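# Move blue-labeled bottles from tray into crate slots

## Task

Lift each bottle with a blue label off the tray and set it upright in a free slot of the crate. Every other bottle has to finish upright in its original place, whether tray or crate. The crate and tray must not end up tipped or shifted. Nothing counts as done if it stays in place only because the robot holds it. Anything the robot is touching at the end must not settle more than about a fingernail's width once released.

## Robot and tools

ROBOT. A single six-joint arm with a parallel-jaw gripper. A flat block about 9 cm long projects from the last joint's axis toward the gripper's -y side and rotates with it, so mind it near bottles and crate walls. The fingers point along the gripper's +z axis and close along its x axis. end_effector_position is the point midway between the pads; the fingertips extend 17.5 mm past it. Spinning only the last joint moves that point around a 25 mm circle.

FRAME. Positions are in metres in the scene frame. The origin is on the table surface beneath the arm base, +z is up, and +y is to the left when facing along +x. The base may sit slightly tilted. The reported hand position can be off, more so when the arm is stretched out. Orientation is given as end_effector_quat_wxyz.

execute_actions. Argument "actions" is a list holding zero or one item. Optional "pictures" (true/false) requests camera images; an empty list always returns them.
- Look: {"actions": []} sends nothing and reports the state.
- Move: {"actions": [{"rows": [[...], ...], "steps": N}]}. N is 12 to 15 control steps of 1/30 s (15 if omitted). Each row drives one step; if rows run out, the last row repeats. At most 15 rows.
- Wait: {"actions": [{"steps": N}]} with N up to 300, no new command.
Each row has 9 numbers in this fixed order: J1 waist, J2 shoulder, J3 elbow, J4 forearm roll, J5 wrist pitch, J6 wrist roll, then gripper position, gripper force_limit, gripper speed. The six joint values are absolute target angles in radians in joint space (same form as the Joint positions line), not offsets. Ranges: waist -3.491..3.491, shoulder -3.140..3.140, elbow -1.187..4.328, forearm roll -3.316..3.316, wrist pitch -3.140..3.140, wrist roll -3.927..3.927. True ends may differ by up to 0.010 rad. A target more than 0.010 rad beyond an end, and farther out than the current angle, gets the whole call refused (nothing is sent). Targets past the real end are clipped, and the result may say "joint sent to its limit"; absence of that line proves nothing.
The last three numbers are in [-1, 1]. position: +1 fully open (50 mm gap), pads meet near -0.65, -1 means close until blocked. force_limit per pad: about 20 N at -1, 102 N at 0, 185 N at +1 (actual can run ~17% over). speed of the gap: 20 mm/s at -1, 85 at 0, 150 at +1.

MOTION LIMITS. Joint targets advance at most 2.62 rad/s (waist, shoulder), 3.14 (elbow), 3.93 (wrist joints), with 0.5 s to accelerate; joints are synchronized to arrive together. Each step the commanded target stays within a lead of the measured angle (0.805 rad waist/shoulder, 0.966 elbow, 1.21 wrist joints), and if the commanded pose would put the hand over 70 mm from where it is, all targets are pulled back proportionally. So big moves take several calls. The arm keeps chasing the last row while you think or wait, until it nearly stops or a step is HELD. Simulation time runs during your replies. The final 12 steps of every action run after its result is produced, before your next action begins.

GRIPPING. Close with position -1 and keep sending -1; object_status 2 means an object stopped the closing fingers. 0 = moving, 1 = blocked while opening, 3 = reached target or pads met (usually nothing held). Any new position value (change of 0.01 or more) resets status to 0 briefly, and force_limit/speed changes only apply with a new position value; to loosen, open first. The fingers re-close if grip is lost, except after gripping at force_limit -1, where status stays 2 even if empty. Opening width in mm is about (250 - position_measured) x 0.202. Expect occasional brief tugs on a held bottle or shoves on loose items.

RESULT LINES. State line with hand pose; Joint positions and Joint velocities (rad, rad/s, column order); Flange force (outside force on the gripper incl. held weight; noisy, worst after sudden stops; may read "no reading"); HELD marks steps where your row was partly or fully not sent; "joint command not followed" means a clearance check altered targets (mounts and posts count as arm). TORQUE FAULT: contact torque hit a load limit (152 N m for the first three joints, 38 N m for the wrist joints, held weight included). FORCE FAULT: outside force reached 150 N. Either stops the arm 10 s, drops the rest of the call, and the arm yields. MOTOR HOT warns of heating from sustained load; OVER-TEMPERATURE FAULT brakes the arm until cooled.

CAMERAS. cam_high is fixed, 672x504 pinhole; cam_wrist is a 504x504 fisheye on the hand. Calibration (K, distortion, T_world_to_cam) is provided and may be slightly off. zoom_image takes "camera" ("cam_high" or "cam_wrist") and "region" [x0, y0, x1, y1] in image pixels from the top-left, at most 504x504, and magnifies the latest image.

finished_scene takes "scene" (the current scene's number), ends it irreversibly and reports success.

AVOID. Dropping or knocking bottles, tipping or sliding the crate or tray, pushing anything off the table, hard contacts and jerky motion. Release the bottle fully and withdraw before finishing, and do not leave the gripper resting on anything that could sag.

Each tool is called after "Call:" as name(argument=value, ...) on one line, values as JSON.

## Session

Call:
execute_actions(actions=[])

Scene clock: 0.00 s of 6000.00 s.
end_effector_position=(+0.4657, +0.3938, +0.1335) position_measured=3 object_status=3 end_effector_quat_wxyz=(-0.005, +0.860, +0.510, +0.011)
Joint positions: [ 0.053 -0.369 -0.072 -0.925 -1.364 -0.585]
Joint velocities: [ 0.    -0.001 -0.     0.001 -0.    -0.001]
Flange force (N, the push that the arm receives, along the gripper's own x y z axes): no reading

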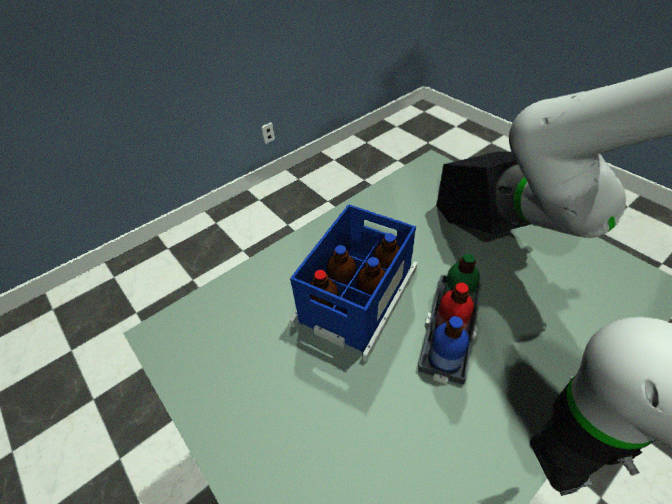

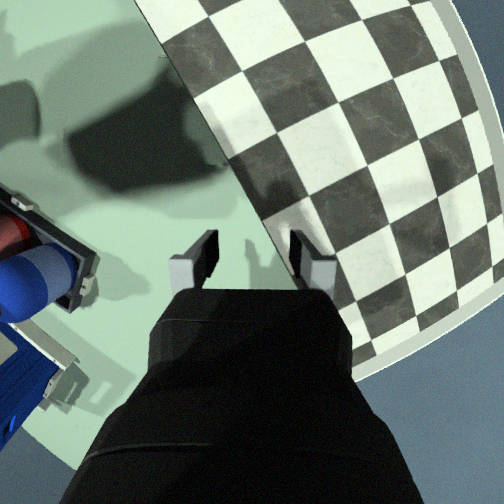

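Call:
zoom_image(camera="cam_high", region=[270, 190, 510, 400])

Call:
zoom_image(camera="cam_wrist", region=[0, 150, 200, 450])

Region (270, 190, 510, 400) of cam_high's 672x504 image, scaled by 2.100, with more detail than that image has; it fills the top 441 rows of this view, and the rest is white.

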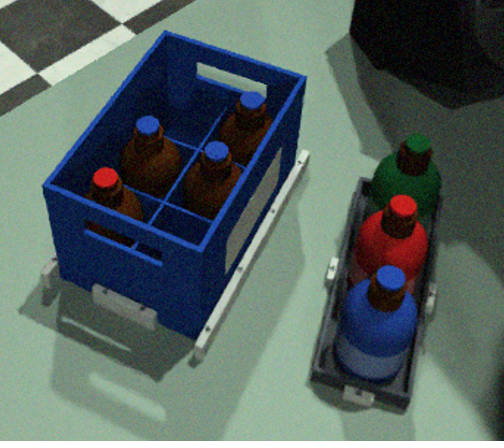

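Region (0, 150, 200, 450) of cam_wrist's 504x504 image, scaled by 1.680, with more detail than that image has.

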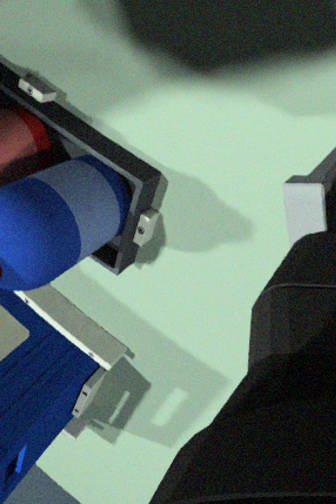

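Call:
execute_actions(actions=[{"rows":[[0.053,-0.369,-0.072,-0.925,-1.164,-0.585,0.2,0,0]],"steps":15}])

Call:
execute_actions(actions=[{"steps":15}])

Scene clock: 7.87 s of 6000.00 s.
end_effector_position=(+0.4711, +0.3942, +0.1332) position_measured=37 object_status=0 end_effector_quat_wxyz=(-0.002, +0.860, +0.510, +0.019)
Joint positions: [ 0.053 -0.369 -0.072 -0.925 -1.347 -0.585]
Joint velocities: [-0.     0.001 -0.001 -0.     0.49   0.002]
Flange force (N, the push that the arm receives, along the gripper's own x y z axes): [-0.5 -6.4 -1.2]
Steps of this call (steps 1 to 90: nothing new was sent; then 4.77 s passed at rest; steps 91 to 93: the first 3 steps of this action). Readings (joint positions | what the end effector reports):
91: [0.053 -0.369 -0.072 -0.925 -1.364 -0.585] | position_measured=8 object_status=0
92: [0.053 -0.369 -0.072 -0.925 -1.360 -0.585] | position_measured=22 object_status=0
93: the state above

Scene clock: 8.37 s of 6000.00 s.
end_effector_position=(+0.5312, +0.3994, +0.1369) position_measured=123 object_status=3 end_effector_quat_wxyz=(+0.038, +0.856, +0.506, +0.101)
Joint positions: [ 0.053 -0.369 -0.072 -0.925 -1.164 -0.585]
Joint velocities: [-0.002  0.     0.    -0.     0.    -0.   ]
Flange force (N, the push that the arm receives, along the gripper's own x y z axes): [1.6 -1.9 -2.1]
Kept back: nothing.
Steps of this call (steps 1 to 12: the last 12 steps of your previous action; steps 13 to 15: the robot went on to your last target). Readings (joint positions | what the end effector reports):
1: [0.053 -0.369 -0.072 -0.925 -1.326 -0.585] | position_measured=51 object_status=0
2: [0.053 -0.369 -0.072 -0.925 -1.296 -0.585] | position_measured=65 object_status=0
4: [0.053 -0.369 -0.072 -0.925 -1.224 -0.585] | position_measured=93 object_status=0
8: [0.053 -0.369 -0.072 -0.925 -1.165 -0.585] | position_measured=123 object_status=0
15: the state above

Call:
execute_actions(actions=[{"rows":[[-0.315,-0.252,-0.158,-0.95,-1.565,-0.58,0.8,0,0]],"steps":15}])

Call:
execute_actions(actions=[{"steps":10}])

Scene clock: 13.30 s of 6000.00 s.
end_effector_position=(+0.5300, +0.3938, +0.1377) position_measured=89 object_status=0 end_effector_quat_wxyz=(+0.039, +0.858, +0.502, +0.097)
Joint positions: [ 0.042 -0.366 -0.074 -0.926 -1.176 -0.585]
Joint velocities: [-0.324  0.107 -0.08  -0.023 -0.362  0.002]
Flange force (N, the push that the arm receives, along the gripper's own x y z axes): [12.9 -15.6 0.3]
Steps of this call (steps 1 to 15: the robot went on to your last target; steps 16 to 90: nothing new was sent; then 1.83 s passed at rest; steps 91 to 93: the first 3 steps of this action). Readings (joint positions | what the end effector reports):
91: [0.053 -0.369 -0.072 -0.925 -1.164 -0.585] | position_measured=117 object_status=0
92: [0.050 -0.368 -0.072 -0.925 -1.166 -0.585] | position_measured=103 object_status=0
93: the state above

Scene clock: 13.70 s of 6000.00 s.
end_effector_position=(+0.4610, +0.2571, +0.1767) position_measured=32 object_status=3 end_effector_quat_wxyz=(+0.031, +0.931, +0.364, -0.011)
Joint positions: [-0.278 -0.264 -0.15  -0.947 -1.525 -0.581]
Joint velocities: [-0.608  0.19  -0.141 -0.043 -0.654  0.008]
Flange force (N, the push that the arm receives, along the gripper's own x y z axes): [-8.2 10.9 -7.6]
Kept back: nothing.
Steps of this call (steps 1 to 12: the last 12 steps of your previous action). Readings (joint positions | what the end effector reports):
1: [0.028 -0.361 -0.077 -0.927 -1.191 -0.585] | position_measured=75 object_status=0
2: [0.008 -0.355 -0.082 -0.928 -1.213 -0.585] | position_measured=61 object_status=0
4: [-0.047 -0.337 -0.095 -0.932 -1.273 -0.584] | position_measured=36 object_status=0
8: [-0.165 -0.300 -0.123 -0.940 -1.402 -0.582] | position_measured=32 object_status=0
12: the state above

Clear path; continue.

Call:
execute_actions(actions=[{"rows":[[-0.683,-0.135,-0.245,-0.978,-1.766,-0.579,0.8,0,0]],"steps":15}])

Call:
execute_actions(actions=[{"steps":30}], pictures=true)

Scene clock: 14.17 s of 6000.00 s.
end_effector_position=(+0.4498, +0.2429, +0.1849) position_measured=32 object_status=3 end_effector_quat_wxyz=(+0.026, +0.940, +0.341, -0.020)
Joint positions: [-0.326 -0.248 -0.161 -0.951 -1.571 -0.58 ]
Joint velocities: [-0.324  0.105 -0.078 -0.026 -0.177  0.002]
Flange force (N, the push that the arm receives, along the gripper's own x y z axes): [12.3 -9.7 1.6]
Steps of this call (steps 1 to 11: the robot went on to your last target; steps 12 to 14: the first 3 steps of this action). Readings (joint positions | what the end effector reports):
12: [-0.315 -0.252 -0.158 -0.950 -1.565 -0.580] | position_measured=32 object_status=3
13: [-0.318 -0.251 -0.159 -0.950 -1.567 -0.580] | position_measured=32 object_status=3
14: the state above

Scene clock: 15.17 s of 6000.00 s.
end_effector_position=(+0.3978, +0.1561, +0.2461) position_measured=32 object_status=3 end_effector_quat_wxyz=(-0.001, +0.986, +0.168, +0.000)
Joint positions: [-0.683 -0.135 -0.245 -0.978 -1.766 -0.579]
Joint velocities: [ 0.    -0.     0.    -0.001 -0.001 -0.001]
Flange force (N, the push that the arm receives, along the gripper's own x y z axes): [2.3 -1.2 -2.4]
Kept back: nothing.
Steps of this call (steps 1 to 12: the last 12 steps of your previous action; steps 13 to 30: the robot went on to your last target). Readings (joint positions | what the end effector reports):
1: [-0.340 -0.244 -0.164 -0.952 -1.579 -0.580] | position_measured=32 object_status=3
2: [-0.360 -0.238 -0.169 -0.953 -1.590 -0.580] | position_measured=32 object_status=3
4: [-0.417 -0.219 -0.182 -0.958 -1.621 -0.580] | position_measured=32 object_status=3
8: [-0.569 -0.171 -0.218 -0.969 -1.704 -0.579] | position_measured=32 object_status=3
30: the state above
The arm was judged still, so your last target was given up. Only a new action makes it travel on or press farther. Fingers that are still opening or closing keep moving.
camera_calibration (this result's frames):
cam_wrist: T_world_to_cam=[[0.934797, 0.35517, -0.00284867, -0.429722], [0.341108, -0.895495, 0.285892, -0.0651402], [0.0989894, -0.268223, -0.958257, 0.391124], [0, 0, 0, 1]] pos_world=[0.385206, 0.1992, 0.392196]

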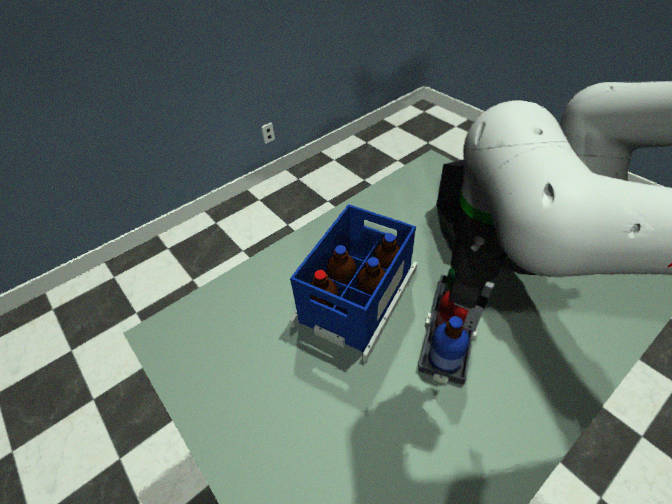

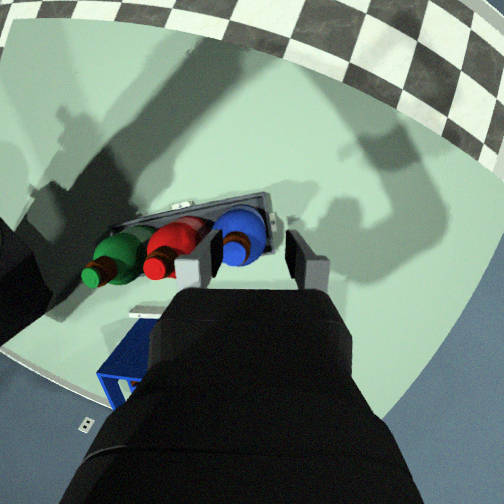

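Call:
zoom_image(camera="cam_wrist", region=[70, 160, 350, 330])

Call:
zoom_image(camera="cam_high", region=[380, 220, 560, 400])

Region (70, 160, 350, 330) of cam_wrist's 504x504 image, scaled by 1.800, with more detail than that image has; it fills the top 306 rows of this view, and the rest is white.

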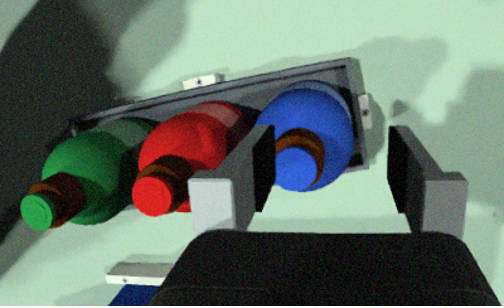

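Region (380, 220, 560, 400) of cam_high's 672x504 image, scaled by 2.800, with more detail than that image has.

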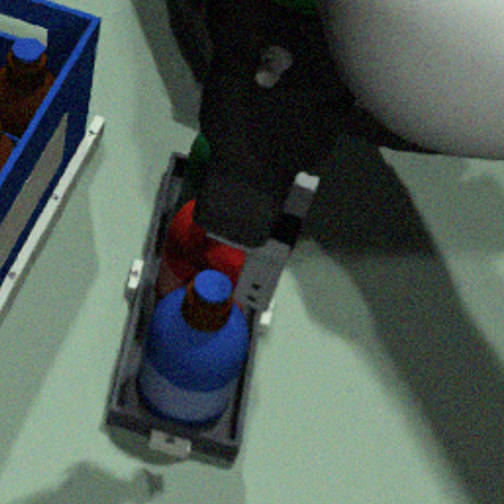

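Call:
execute_actions(actions=[{"rows":[[-0.6645,-0.068,-0.2705,-0.970,-1.699,-0.513,0.8,0,0]],"steps":15}])

Call:
execute_actions(actions=[{"steps":12}], pictures=true)

Scene clock: 20.70 s of 6000.00 s.
end_effector_position=(+0.3982, +0.1509, +0.2432) position_measured=32 object_status=3 end_effector_quat_wxyz=(-0.001, +0.986, +0.168, +0.000)
Joint positions: [-0.681 -0.124 -0.249 -0.977 -1.756 -0.568]
Joint velocities: [ 0.09   0.327 -0.124  0.036  0.332  0.321]
Flange force (N, the push that the arm receives, along the gripper's own x y z axes): [0.4 -36.2 -7.7]
Steps of this call (steps 1 to 90: nothing new was sent; then 2.43 s passed at rest; steps 91 to 93: the first 3 steps of this action). Readings (joint positions | what the end effector reports):
91: [-0.683 -0.135 -0.245 -0.978 -1.766 -0.579] | position_measured=32 object_status=3
92: [-0.683 -0.132 -0.246 -0.978 -1.764 -0.576] | position_measured=32 object_status=3
93: the state above

Scene clock: 21.10 s of 6000.00 s.
end_effector_position=(+0.3996, +0.1247, +0.2264) position_measured=32 object_status=3 end_effector_quat_wxyz=(-0.001, +0.986, +0.167, +0.000)
Joint positions: [-0.665 -0.068 -0.271 -0.97  -1.699 -0.513]
Joint velocities: [ 0.    -0.001  0.001 -0.    -0.001 -0.001]
Flange force (N, the push that the arm receives, along the gripper's own x y z axes): [0.7 -0.7 -2.3]
Kept back: nothing.
Steps of this call (steps 1 to 12: the last 12 steps of your previous action). Readings (joint positions | what the end effector reports):
1: [-0.677 -0.110 -0.254 -0.975 -1.741 -0.554] | position_measured=32 object_status=3
2: [-0.672 -0.092 -0.261 -0.973 -1.724 -0.537] | position_measured=32 object_status=3
4: [-0.666 -0.071 -0.270 -0.970 -1.702 -0.516] | position_measured=32 object_status=3
8: [-0.665 -0.068 -0.271 -0.970 -1.699 -0.513] | position_measured=32 object_status=3
12: the state above
camera_calibration (this result's frames):
cam_wrist: T_world_to_cam=[[0.935192, 0.354127, -0.00299639, -0.420312], [0.340153, -0.89587, 0.285856, -0.0878016], [0.0985451, -0.26835, -0.958268, 0.363836], [0, 0, 0, 1]] pos_world=[0.387084, 0.16782, 0.372492]

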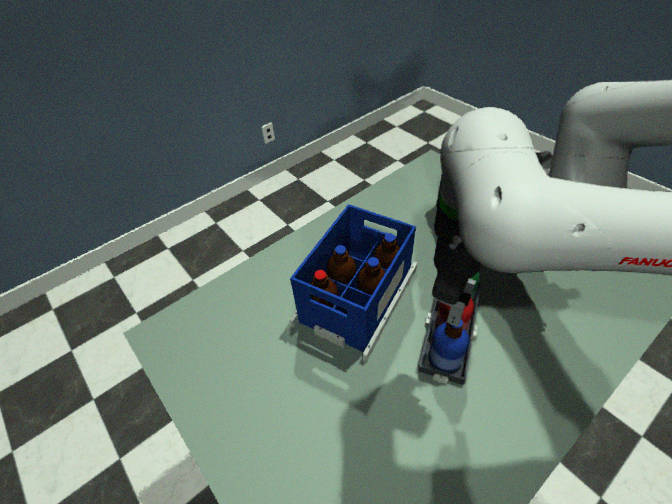

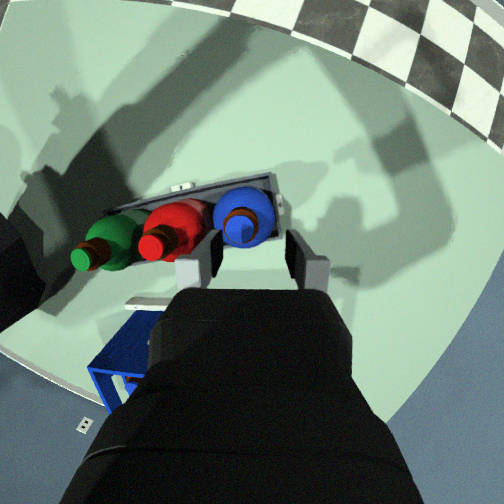

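Call:
execute_actions(actions=[{"rows":[[-0.567,-0.068,-0.339,-0.996,-1.583,-0.506,1,0,0]],"steps":15}])

Call:
execute_actions(actions=[{"steps":15}], pictures=true)

Call:
zoom_image(camera="cam_wrist", region=[150, 140, 350, 300])

Scene clock: 22.80 s of 6000.00 s.
end_effector_position=(+0.4001, +0.1242, +0.2210) position_measured=4 object_status=0 end_effector_quat_wxyz=(-0.001, +0.986, +0.168, +0.000)
Joint positions: [-0.653 -0.068 -0.278 -0.973 -1.686 -0.512]
Joint velocities: [ 0.325 -0.001 -0.233 -0.09   0.385  0.022]
Flange force (N, the push that the arm receives, along the gripper's own x y z axes): [3.2 -0.1 -22.9]
Steps of this call (steps 1 to 30: the robot went on to your last target; steps 31 to 48: nothing new was sent; steps 49 to 51: the first 3 steps of this action). Readings (joint positions | what the end effector reports):
49: [-0.664 -0.068 -0.271 -0.970 -1.699 -0.513] | position_measured=27 object_status=0
50: [-0.662 -0.068 -0.272 -0.970 -1.695 -0.513] | position_measured=13 object_status=0
51: the state above

Scene clock: 23.30 s of 6000.00 s.
end_effector_position=(+0.3999, +0.1214, +0.1782) position_measured=3 object_status=3 end_effector_quat_wxyz=(-0.002, +0.986, +0.169, +0.001)
Joint positions: [-0.567 -0.068 -0.339 -0.996 -1.583 -0.506]
Joint velocities: [0.001 0.001 0.    0.002 0.002 0.   ]
Flange force (N, the push that the arm receives, along the gripper's own x y z axes): [1.1 -1.0 -2.9]
Kept back: nothing.
Steps of this call (steps 1 to 12: the last 12 steps of your previous action; steps 13 to 15: the robot went on to your last target). Readings (joint positions | what the end effector reports):
1: [-0.639 -0.068 -0.288 -0.976 -1.669 -0.511] | position_measured=3 object_status=0
2: [-0.620 -0.068 -0.302 -0.982 -1.646 -0.510] | position_measured=3 object_status=0
4: [-0.583 -0.068 -0.328 -0.992 -1.602 -0.507] | position_measured=3 object_status=0
8: [-0.567 -0.068 -0.339 -0.996 -1.583 -0.506] | position_measured=3 object_status=3
15: the state above
camera_calibration (this result's frames):
cam_wrist: T_world_to_cam=[[0.934191, 0.356774, -0.000361375, -0.420036], [0.342217, -0.895787, 0.283642, -0.0775445], [0.100872, -0.2651, -0.95893, 0.315496], [0, 0, 0, 1]] pos_world=[0.387105, 0.164032, 0.324382]

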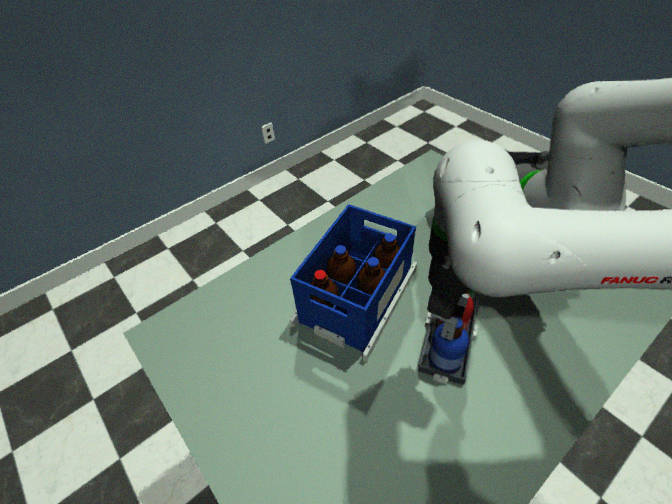

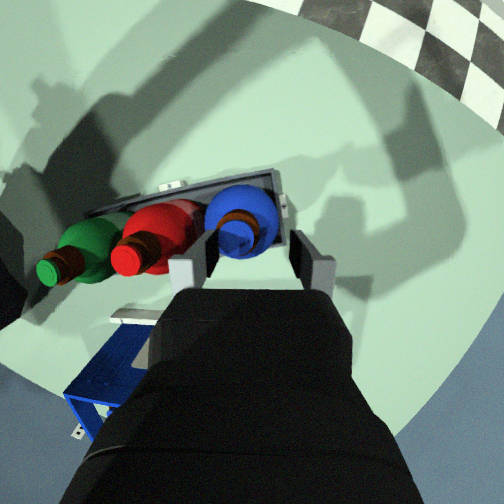

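Region (150, 140, 350, 300) of cam_wrist's 504x504 image, scaled by 2.520, with more detail than that image has; it fills the top 403 rows of this view, and the rest is white.

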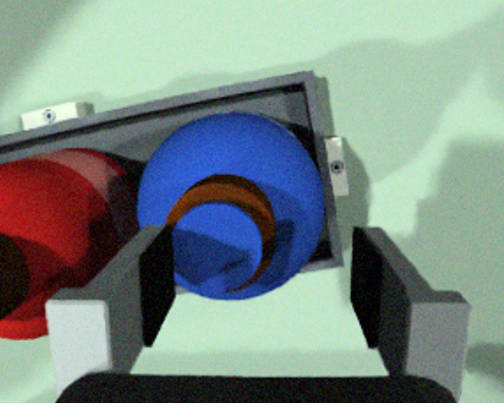

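Call:
execute_actions(actions=[{"rows":[[-0.485,-0.081,-0.423,-1.018,-1.479,-0.50,1,0,0]],"steps":15}])

Call:
execute_actions(actions=[{"steps":15}], pictures=true)

Scene clock: 25.00 s of 6000.00 s.
end_effector_position=(+0.3984, +0.1209, +0.1725) position_measured=3 object_status=3 end_effector_quat_wxyz=(-0.002, +0.986, +0.168, +0.001)
Joint positions: [-0.556 -0.07  -0.35  -0.998 -1.569 -0.505]
Joint velocities: [ 0.32  -0.057 -0.34  -0.119  0.437  0.024]
Flange force (N, the push that the arm receives, along the gripper's own x y z axes): [6.0 -0.9 -57.7]
Steps of this call (steps 1 to 15: the robot went on to your last target; steps 16 to 48: nothing new was sent; steps 49 to 51: the first 3 steps of this action). Readings (joint positions | what the end effector reports):
49: [-0.567 -0.068 -0.339 -0.996 -1.583 -0.506] | position_measured=3 object_status=3
50: [-0.564 -0.069 -0.342 -0.997 -1.579 -0.506] | position_measured=3 object_status=3
51: the state above

Scene clock: 25.50 s of 6000.00 s.
end_effector_position=(+0.3856, +0.1188, +0.1352) position_measured=3 object_status=3 end_effector_quat_wxyz=(-0.001, +0.987, +0.163, -0.000)
Joint positions: [-0.485 -0.081 -0.423 -1.018 -1.479 -0.5  ]
Joint velocities: [ 0.001  0.002  0.    -0.001 -0.001  0.   ]
Flange force (N, the push that the arm receives, along the gripper's own x y z axes): [12.8 -2.7 -67.3]
Kept back: nothing.
Steps of this call (steps 1 to 12: the last 12 steps of your previous action; steps 13 to 15: the robot went on to your last target). Readings (joint positions | what the end effector reports):
1: [-0.542 -0.072 -0.365 -1.003 -1.551 -0.504] | position_measured=3 object_status=3
2: [-0.523 -0.075 -0.384 -1.008 -1.527 -0.503] | position_measured=3 object_status=3
4: [-0.493 -0.080 -0.415 -1.016 -1.489 -0.501] | position_measured=3 object_status=3
8: [-0.485 -0.081 -0.423 -1.018 -1.479 -0.500] | position_measured=3 object_status=3
15: the state above
camera_calibration (this result's frames):
cam_wrist: T_world_to_cam=[[0.938393, 0.345554, -0.00341931, -0.405573], [0.332114, -0.899072, 0.285254, -0.0586943], [0.0954964, -0.268815, -0.958446, 0.277486], [0, 0, 0, 1]] pos_world=[0.373581, 0.16197, 0.281312]

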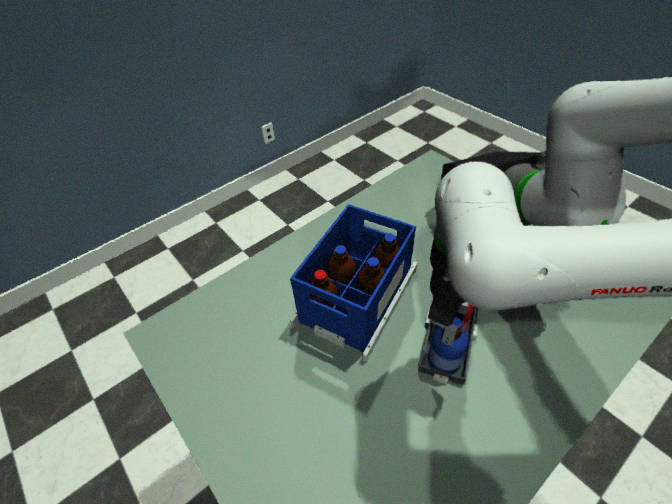

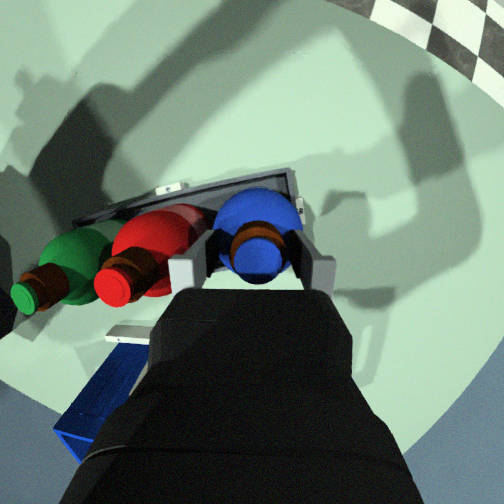

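Call:
execute_actions(actions=[{"rows":[[-0.5055,-0.080,-0.402,-1.0125,-1.505,-0.5015,1,0,0]],"steps":15}])

Call:
execute_actions(actions=[{"steps":12}], pictures=true)

Call:
zoom_image(camera="cam_wrist", region=[150, 160, 350, 310])

Call:
zoom_image(camera="cam_high", region=[400, 270, 520, 390])

Scene clock: 26.33 s of 6000.00 s.
end_effector_position=(+0.3874, +0.1197, +0.1400) position_measured=3 object_status=3 end_effector_quat_wxyz=(-0.002, +0.986, +0.164, -0.000)
Joint positions: [-0.494 -0.08  -0.413 -1.016 -1.492 -0.5  ]
Joint velocities: [-0.258  0.014  0.272  0.078 -0.333 -0.024]
Flange force (N, the push that the arm receives, along the gripper's own x y z axes): [-5.4 -0.2 21.5]
Steps of this call (steps 1 to 15: the robot went on to your last target; steps 16 to 22: nothing new was sent; steps 23 to 25: the first 3 steps of this action). Readings (joint positions | what the end effector reports):
23: [-0.485 -0.081 -0.423 -1.018 -1.479 -0.500] | position_measured=3 object_status=3
24: [-0.487 -0.081 -0.421 -1.018 -1.482 -0.500] | position_measured=3 object_status=3
25: the state above

Scene clock: 26.73 s of 6000.00 s.
end_effector_position=(+0.3899, +0.1200, +0.1460) position_measured=3 object_status=3 end_effector_quat_wxyz=(-0.001, +0.986, +0.165, +0.001)
Joint positions: [-0.505 -0.08  -0.402 -1.013 -1.505 -0.501]
Joint velocities: [-0.001 -0.001 -0.    -0.001 -0.001  0.002]
Flange force (N, the push that the arm receives, along the gripper's own x y z axes): [-0.1 -0.9 -1.4]
Kept back: nothing.
Steps of this call (steps 1 to 12: the last 12 steps of your previous action). Readings (joint positions | what the end effector reports):
1: [-0.502 -0.080 -0.405 -1.014 -1.501 -0.501] | position_measured=3 object_status=3
2: [-0.504 -0.080 -0.403 -1.013 -1.504 -0.501] | position_measured=3 object_status=3
4: [-0.505 -0.080 -0.402 -1.013 -1.505 -0.501] | position_measured=3 object_status=3
8: [-0.505 -0.080 -0.402 -1.013 -1.505 -0.501] | position_measured=3 object_status=3
12: the state above
camera_calibration (this result's frames):
cam_wrist: T_world_to_cam=[[0.936647, 0.350272, -0.00156002, -0.410135], [0.336143, -0.897595, 0.285187, -0.0638354], [0.0984928, -0.267644, -0.958471, 0.286421], [0, 0, 0, 1]] pos_world=[0.377399, 0.16302, 0.292092]

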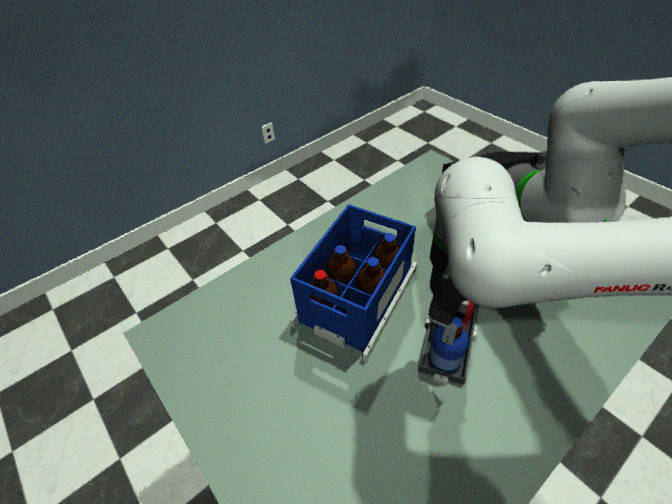

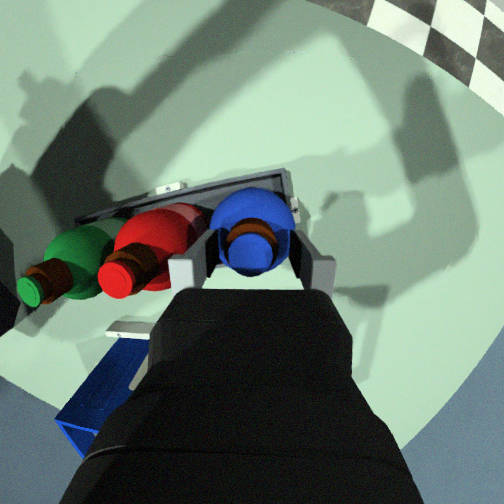

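Region (150, 160, 350, 310) of cam_wrist's 504x504 image, scaled by 2.520, with more detail than that image has; it fills the top 378 rows of this view, and the rest is white.

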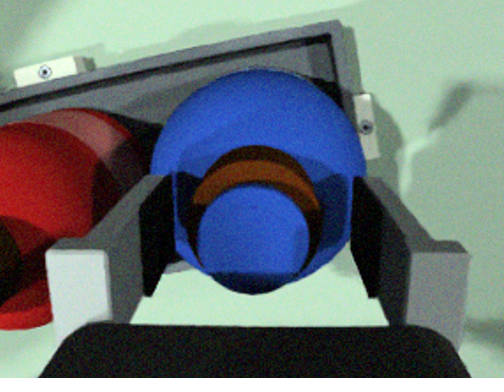

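Region (400, 270, 520, 390) of cam_high's 672x504 image, scaled by 4.200, with more detail than that image has.

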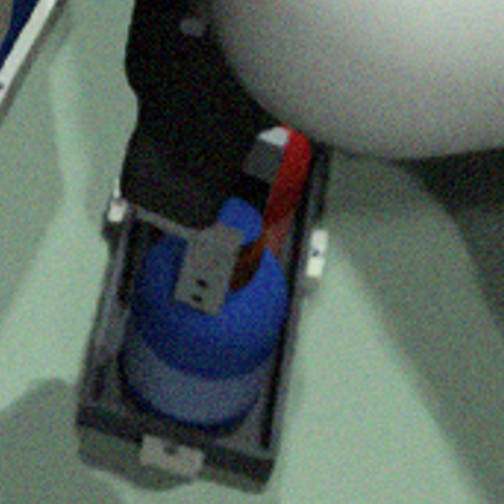

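Call:
execute_actions(actions=[{"rows":[[-0.5055,-0.080,-0.402,-1.0125,-1.505,-0.5015,-1,-0.4,0]],"steps":15}])

Call:
execute_actions(actions=[{"steps":12}], pictures=true)

Scene clock: 27.27 s of 6000.00 s.
end_effector_position=(+0.3899, +0.1200, +0.1460) position_measured=37 object_status=0 end_effector_quat_wxyz=(-0.001, +0.986, +0.165, +0.001)
Joint positions: [-0.506 -0.08  -0.402 -1.013 -1.505 -0.501]
Joint velocities: [-0.    -0.002 -0.     0.     0.001  0.001]
Flange force (N, the push that the arm receives, along the gripper's own x y z axes): [1.9 -0.9 -1.1]
Steps of this call (steps 1 to 13: the robot went on to your last target; steps 14 to 16: the first 3 steps of this action). Readings (joint positions | what the end effector reports):
14: [-0.505 -0.080 -0.402 -1.012 -1.505 -0.502] | position_measured=8 object_status=0
15: [-0.505 -0.080 -0.402 -1.013 -1.505 -0.502] | position_measured=22 object_status=0
16: the state above

Scene clock: 27.67 s of 6000.00 s.
end_effector_position=(+0.3898, +0.1200, +0.1460) position_measured=88 object_status=2 end_effector_quat_wxyz=(-0.001, +0.986, +0.165, +0.001)
Joint positions: [-0.506 -0.08  -0.402 -1.012 -1.505 -0.502]
Joint velocities: [ 0.001  0.002 -0.    -0.001 -0.     0.002]
Flange force (N, the push that the arm receives, along the gripper's own x y z axes): [0.3 -1.1 -0.9]
Kept back: nothing.
Steps of this call (steps 1 to 12: the last 12 steps of your previous action). Readings (joint positions | what the end effector reports):
1: [-0.505 -0.080 -0.402 -1.012 -1.505 -0.502] | position_measured=51 object_status=0
2: [-0.505 -0.080 -0.402 -1.012 -1.505 -0.502] | position_measured=65 object_status=0
4: [-0.506 -0.080 -0.402 -1.012 -1.505 -0.502] | position_measured=88 object_status=0
8: [-0.506 -0.080 -0.402 -1.012 -1.505 -0.502] | position_measured=88 object_status=0
12: the state above
camera_calibration (this result's frames):
cam_wrist: T_world_to_cam=[[0.936624, 0.350332, -0.00161061, -0.410115], [0.336207, -0.89755, 0.285251, -0.063885], [0.0984869, -0.267715, -0.958451, 0.286464], [0, 0, 0, 1]] pos_world=[0.377389, 0.163027, 0.292125]

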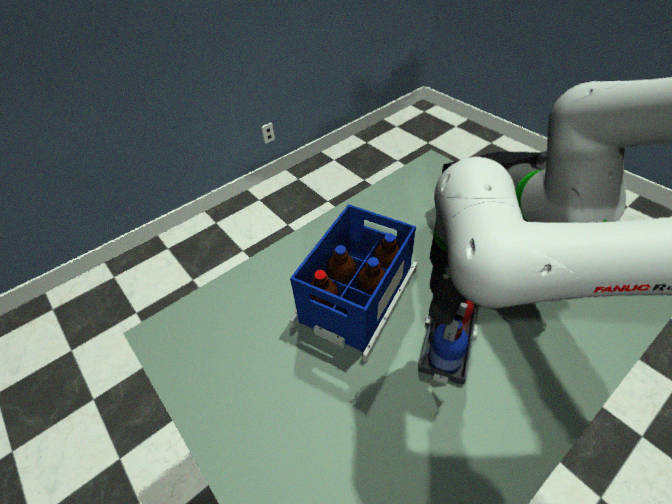

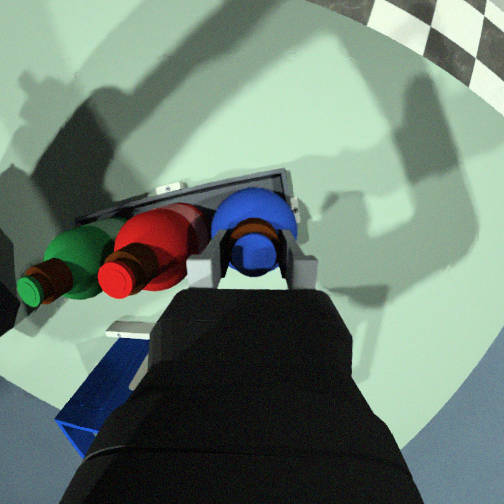

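Call:
execute_actions(actions=[{"rows":[[-0.700,-0.078,-0.2645,-0.960,-1.737,-0.512,-1,-0.4,0]],"steps":15}])

Call:
execute_actions(actions=[{"rows":[[-0.9227,0.0236,-0.0424,-0.924,-1.986,-0.472,-1,-0.4,0]],"steps":15}])

Call:
execute_actions(actions=[{"steps":20}], pictures=true)

Scene clock: 29.83 s of 6000.00 s.
end_effector_position=(+0.3909, +0.1204, +0.1511) position_measured=88 object_status=2 end_effector_quat_wxyz=(-0.001, +0.986, +0.165, +0.001)
Joint positions: [-0.516 -0.08  -0.394 -1.01  -1.518 -0.502]
Joint velocities: [-0.325  0.002  0.231  0.094 -0.394 -0.019]
Flange force (N, the push that the arm receives, along the gripper's own x y z axes): [-0.5 0.3 23.0]
Steps of this call (steps 1 to 15: the robot went on to your last target; steps 16 to 62: nothing new was sent; steps 63 to 65: the first 3 steps of this action). Readings (joint positions | what the end effector reports):
63: [-0.506 -0.080 -0.402 -1.012 -1.505 -0.502] | position_measured=88 object_status=2
64: [-0.508 -0.080 -0.400 -1.012 -1.508 -0.502] | position_measured=88 object_status=2
65: the state above

Scene clock: 30.33 s of 6000.00 s.
end_effector_position=(+0.3926, +0.1262, +0.2461) position_measured=88 object_status=2 end_effector_quat_wxyz=(-0.000, +0.986, +0.164, -0.001)
Joint positions: [-0.711 -0.073 -0.254 -0.958 -1.75  -0.51 ]
Joint velocities: [-0.325  0.149  0.326  0.053 -0.364  0.066]
Flange force (N, the push that the arm receives, along the gripper's own x y z axes): [-3.5 -5.1 21.3]
Steps of this call (steps 1 to 12: the last 12 steps of your previous action; steps 13 to 15: the first 3 steps of this action). Readings (joint positions | what the end effector reports):
13: [-0.700 -0.078 -0.265 -0.960 -1.737 -0.512] | position_measured=88 object_status=2
14: [-0.703 -0.077 -0.262 -0.960 -1.740 -0.512] | position_measured=88 object_status=2
15: the state above

Scene clock: 31.00 s of 6000.00 s.
end_effector_position=(+0.3900, +0.1190, +0.3562) position_measured=88 object_status=2 end_effector_quat_wxyz=(-0.001, +0.986, +0.167, +0.000)
Joint positions: [-0.923  0.024 -0.042 -0.924 -1.986 -0.472]
Joint velocities: [-0.     0.001  0.001 -0.001  0.001 -0.001]
Flange force (N, the push that the arm receives, along the gripper's own x y z axes): [1.8 0.2 2.4]
Kept back: nothing.
Steps of this call (steps 1 to 12: the last 12 steps of your previous action; steps 13 to 20: the robot went on to your last target). Readings (joint positions | what the end effector reports):
1: [-0.725 -0.066 -0.240 -0.956 -1.765 -0.508] | position_measured=88 object_status=2
2: [-0.745 -0.057 -0.220 -0.953 -1.787 -0.504] | position_measured=88 object_status=2
4: [-0.800 -0.032 -0.165 -0.944 -1.849 -0.494] | position_measured=88 object_status=2
8: [-0.900 0.013 -0.066 -0.928 -1.960 -0.476] | position_measured=88 object_status=2
20: the state above
camera_calibration (this result's frames):
cam_wrist: T_world_to_cam=[[0.935113, 0.354337, -0.00301992, -0.408972], [0.340347, -0.895756, 0.285982, -0.126944], [0.0986289, -0.268453, -0.95823, 0.487618], [0, 0, 0, 1]] pos_world=[0.377547, 0.162106, 0.502319]

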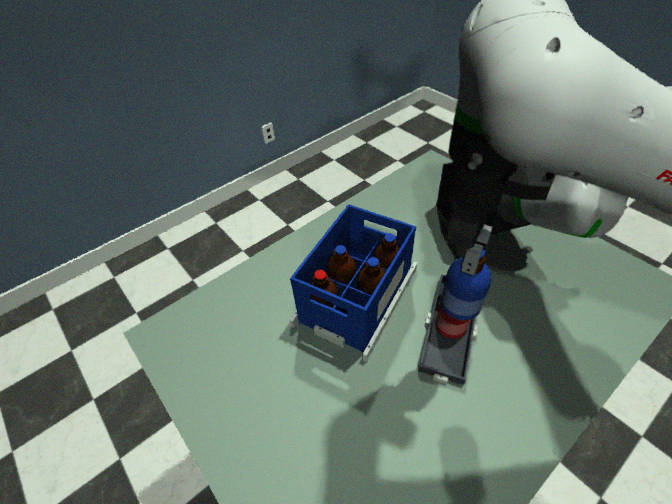

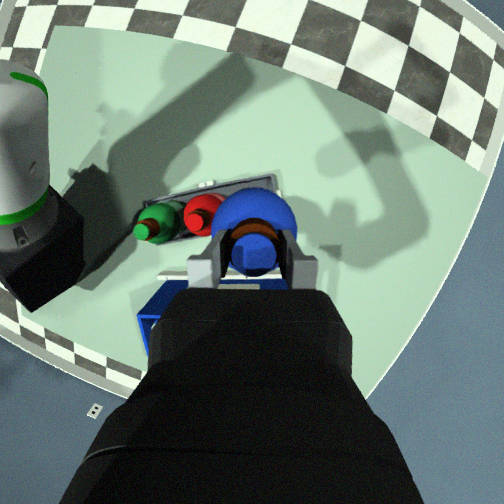

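Call:
execute_actions(actions=[{"rows":[[-0.905,0.26,0.135,-0.907,-1.93,-0.415,-1,-0.4,0]],"steps":15}])

Call:
execute_actions(actions=[{"steps":12}])

Scene clock: 33.13 s of 6000.00 s.
end_effector_position=(+0.3925, +0.1156, +0.3575) position_measured=88 object_status=2 end_effector_quat_wxyz=(-0.001, +0.986, +0.168, +0.000)
Joint positions: [-0.923  0.035 -0.034 -0.923 -1.984 -0.469]
Joint velocities: [0.017 0.326 0.242 0.023 0.084 0.08 ]
Flange force (N, the push that the arm receives, along the gripper's own x y z axes): [-2.7 -30.5 10.4]
Steps of this call (steps 1 to 15: the robot went on to your last target; steps 16 to 61: nothing new was sent; steps 62 to 64: the first 3 steps of this action). Readings (joint positions | what the end effector reports):
62: [-0.923 0.024 -0.042 -0.924 -1.986 -0.472] | position_measured=88 object_status=2
63: [-0.923 0.026 -0.040 -0.924 -1.986 -0.471] | position_measured=88 object_status=2
64: the state above

Scene clock: 33.53 s of 6000.00 s.
end_effector_position=(+0.4435, +0.0377, +0.3702) position_measured=88 object_status=2 end_effector_quat_wxyz=(+0.003, +0.984, +0.176, +0.000)
Joint positions: [-0.905  0.26   0.135 -0.907 -1.93  -0.415]
Joint velocities: [ 0.001  0.001  0.003  0.    -0.001  0.001]
Flange force (N, the push that the arm receives, along the gripper's own x y z axes): [2.7 -0.7 0.6]
Kept back: nothing.
Steps of this call (steps 1 to 12: the last 12 steps of your previous action). Readings (joint positions | what the end effector reports):
1: [-0.922 0.049 -0.024 -0.922 -1.981 -0.466] | position_measured=88 object_status=2
2: [-0.920 0.069 -0.009 -0.921 -1.976 -0.461] | position_measured=88 object_status=2
4: [-0.915 0.126 0.034 -0.917 -1.962 -0.447] | position_measured=88 object_status=2
8: [-0.907 0.235 0.116 -0.909 -1.936 -0.421] | position_measured=88 object_status=2
12: the state above

Rises; safe.

Call:
execute_actions(actions=[{"rows":[[-0.8875,0.5158,0.288,-0.8904,-1.859,-0.359,-1,-0.4,0]],"steps":15}])

Call:
execute_actions(actions=[{"steps":14}], pictures=true)

Call:
zoom_image(camera="cam_wrist", region=[100, 120, 400, 320])

Scene clock: 34.03 s of 6000.00 s.
end_effector_position=(+0.4454, +0.0333, +0.3700) position_measured=88 object_status=2 end_effector_quat_wxyz=(+0.003, +0.985, +0.175, +0.000)
Joint positions: [-0.904  0.271  0.142 -0.906 -1.927 -0.413]
Joint velocities: [0.023 0.328 0.192 0.021 0.089 0.073]
Flange force (N, the push that the arm receives, along the gripper's own x y z axes): [0.4 -35.2 4.6]
Steps of this call (steps 1 to 12: the robot went on to your last target; steps 13 to 15: the first 3 steps of this action). Readings (joint positions | what the end effector reports):
13: [-0.905 0.260 0.135 -0.907 -1.930 -0.415] | position_measured=88 object_status=2
14: [-0.905 0.263 0.137 -0.907 -1.929 -0.414] | position_measured=88 object_status=2
15: the state above

Scene clock: 34.50 s of 6000.00 s.
end_effector_position=(+0.4785, -0.0670, +0.3562) position_measured=88 object_status=2 end_effector_quat_wxyz=(-0.001, +0.986, +0.168, +0.000)
Joint positions: [-0.887  0.515  0.288 -0.89  -1.859 -0.359]
Joint velocities: [-0.001  0.004 -0.    -0.001  0.    -0.001]
Flange force (N, the push that the arm receives, along the gripper's own x y z axes): [-0.8 0.5 3.0]
Kept back: nothing.
Steps of this call (steps 1 to 12: the last 12 steps of your previous action; steps 13 to 14: the robot went on to your last target). Readings (joint positions | what the end effector reports):
1: [-0.903 0.285 0.150 -0.905 -1.923 -0.409] | position_measured=88 object_status=2
2: [-0.902 0.305 0.162 -0.904 -1.917 -0.405] | position_measured=88 object_status=2
4: [-0.898 0.362 0.196 -0.900 -1.902 -0.393] | position_measured=88 object_status=2
8: [-0.890 0.479 0.265 -0.893 -1.869 -0.367] | position_measured=88 object_status=2
14: the state above
camera_calibration (this result's frames):
cam_wrist: T_world_to_cam=[[0.934935, 0.354807, -0.00298483, -0.425686], [0.340795, -0.895608, 0.285912, -0.323829], [0.0987703, -0.268326, -0.958251, 0.428849], [0, 0, 0, 1]] pos_world=[0.465991, -0.0239159, 0.502261]

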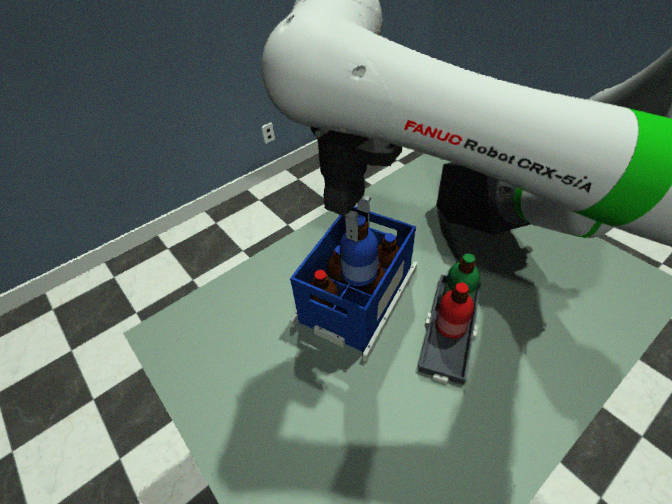

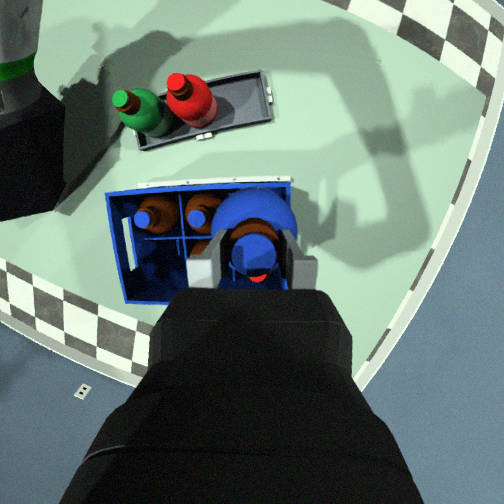

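Region (100, 120, 400, 320) of cam_wrist's 504x504 image, scaled by 1.680, with more detail than that image has.

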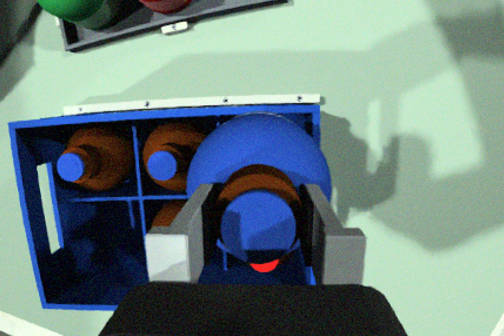

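Call:
execute_actions(actions=[{"rows":[[-0.8605,0.5313,0.292,-0.8988,-1.8316,-0.305,-1,-0.4,0]],"steps":15}])

Call:
execute_actions(actions=[{"steps":12}], pictures=true)

Call:
zoom_image(camera="cam_wrist", region=[100, 120, 400, 320])

Scene clock: 38.47 s of 6000.00 s.
end_effector_position=(+0.4813, -0.0690, +0.3515) position_measured=88 object_status=2 end_effector_quat_wxyz=(-0.001, +0.984, +0.177, -0.000)
Joint positions: [-0.879  0.52   0.289 -0.893 -1.851 -0.342]
Joint velocities: [ 0.246  0.143  0.036 -0.081  0.251  0.487]
Flange force (N, the push that the arm receives, along the gripper's own x y z axes): [-11.1 -20.1 -15.0]
Steps of this call (steps 1 to 30: the robot went on to your last target; steps 31 to 100: nothing new was sent; then 0.53 s passed at rest; steps 101 to 103: the first 3 steps of this action). Readings (joint positions | what the end effector reports):
101: [-0.887 0.516 0.288 -0.890 -1.859 -0.359] | position_measured=88 object_status=2
102: [-0.886 0.517 0.288 -0.891 -1.857 -0.354] | position_measured=88 object_status=2
103: the state above

Scene clock: 38.87 s of 6000.00 s.
end_effector_position=(+0.4885, -0.0730, +0.3409) position_measured=88 object_status=2 end_effector_quat_wxyz=(-0.001, +0.980, +0.198, -0.000)
Joint positions: [-0.86   0.531  0.292 -0.899 -1.832 -0.305]
Joint velocities: [-0.     0.001 -0.001  0.001 -0.002 -0.002]
Flange force (N, the push that the arm receives, along the gripper's own x y z axes): [0.3 -2.5 3.6]
Kept back: nothing.
Steps of this call (steps 1 to 12: the last 12 steps of your previous action). Readings (joint positions | what the end effector reports):
1: [-0.870 0.526 0.290 -0.896 -1.841 -0.324] | position_measured=88 object_status=2
2: [-0.863 0.530 0.291 -0.898 -1.834 -0.311] | position_measured=88 object_status=2
4: [-0.860 0.531 0.292 -0.899 -1.832 -0.305] | position_measured=88 object_status=2
8: [-0.860 0.531 0.292 -0.899 -1.832 -0.305] | position_measured=88 object_status=2
12: the state above
camera_calibration (this result's frames):
cam_wrist: T_world_to_cam=[[0.91132, 0.411688, -0.00290761, -0.417266], [0.395328, -0.873089, 0.285361, -0.353082], [0.114941, -0.261205, -0.958416, 0.404317], [0, 0, 0, 1]] pos_world=[0.473373, -0.0308787, 0.487047]

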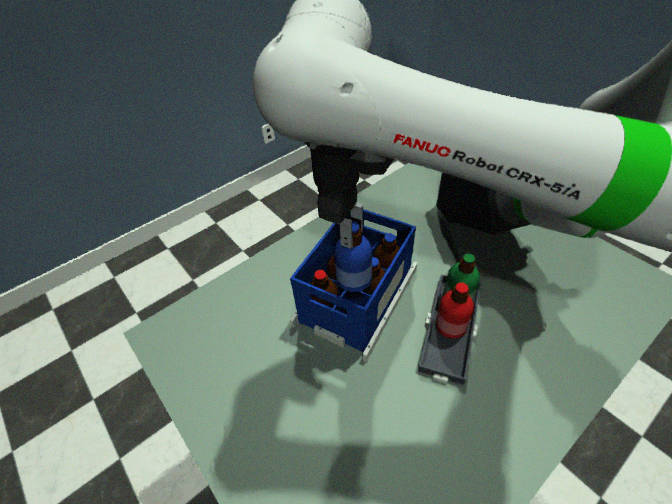

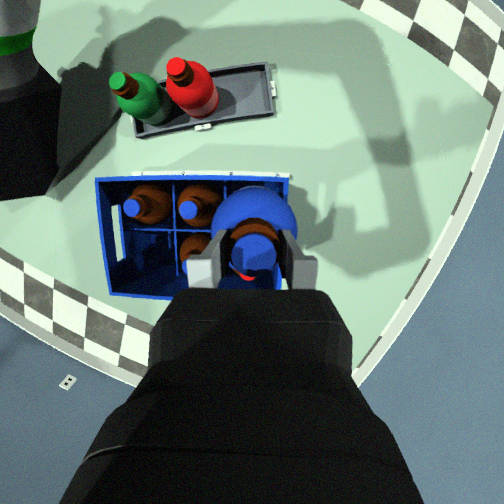

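Region (100, 120, 400, 320) of cam_wrist's 504x504 image, scaled by 1.680, with more detail than that image has.

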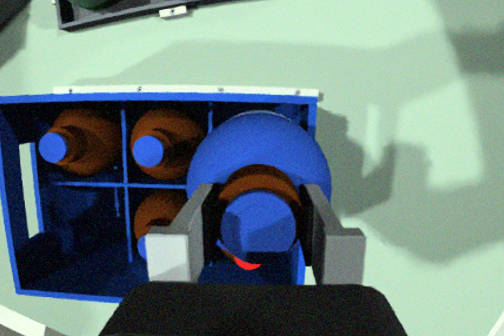

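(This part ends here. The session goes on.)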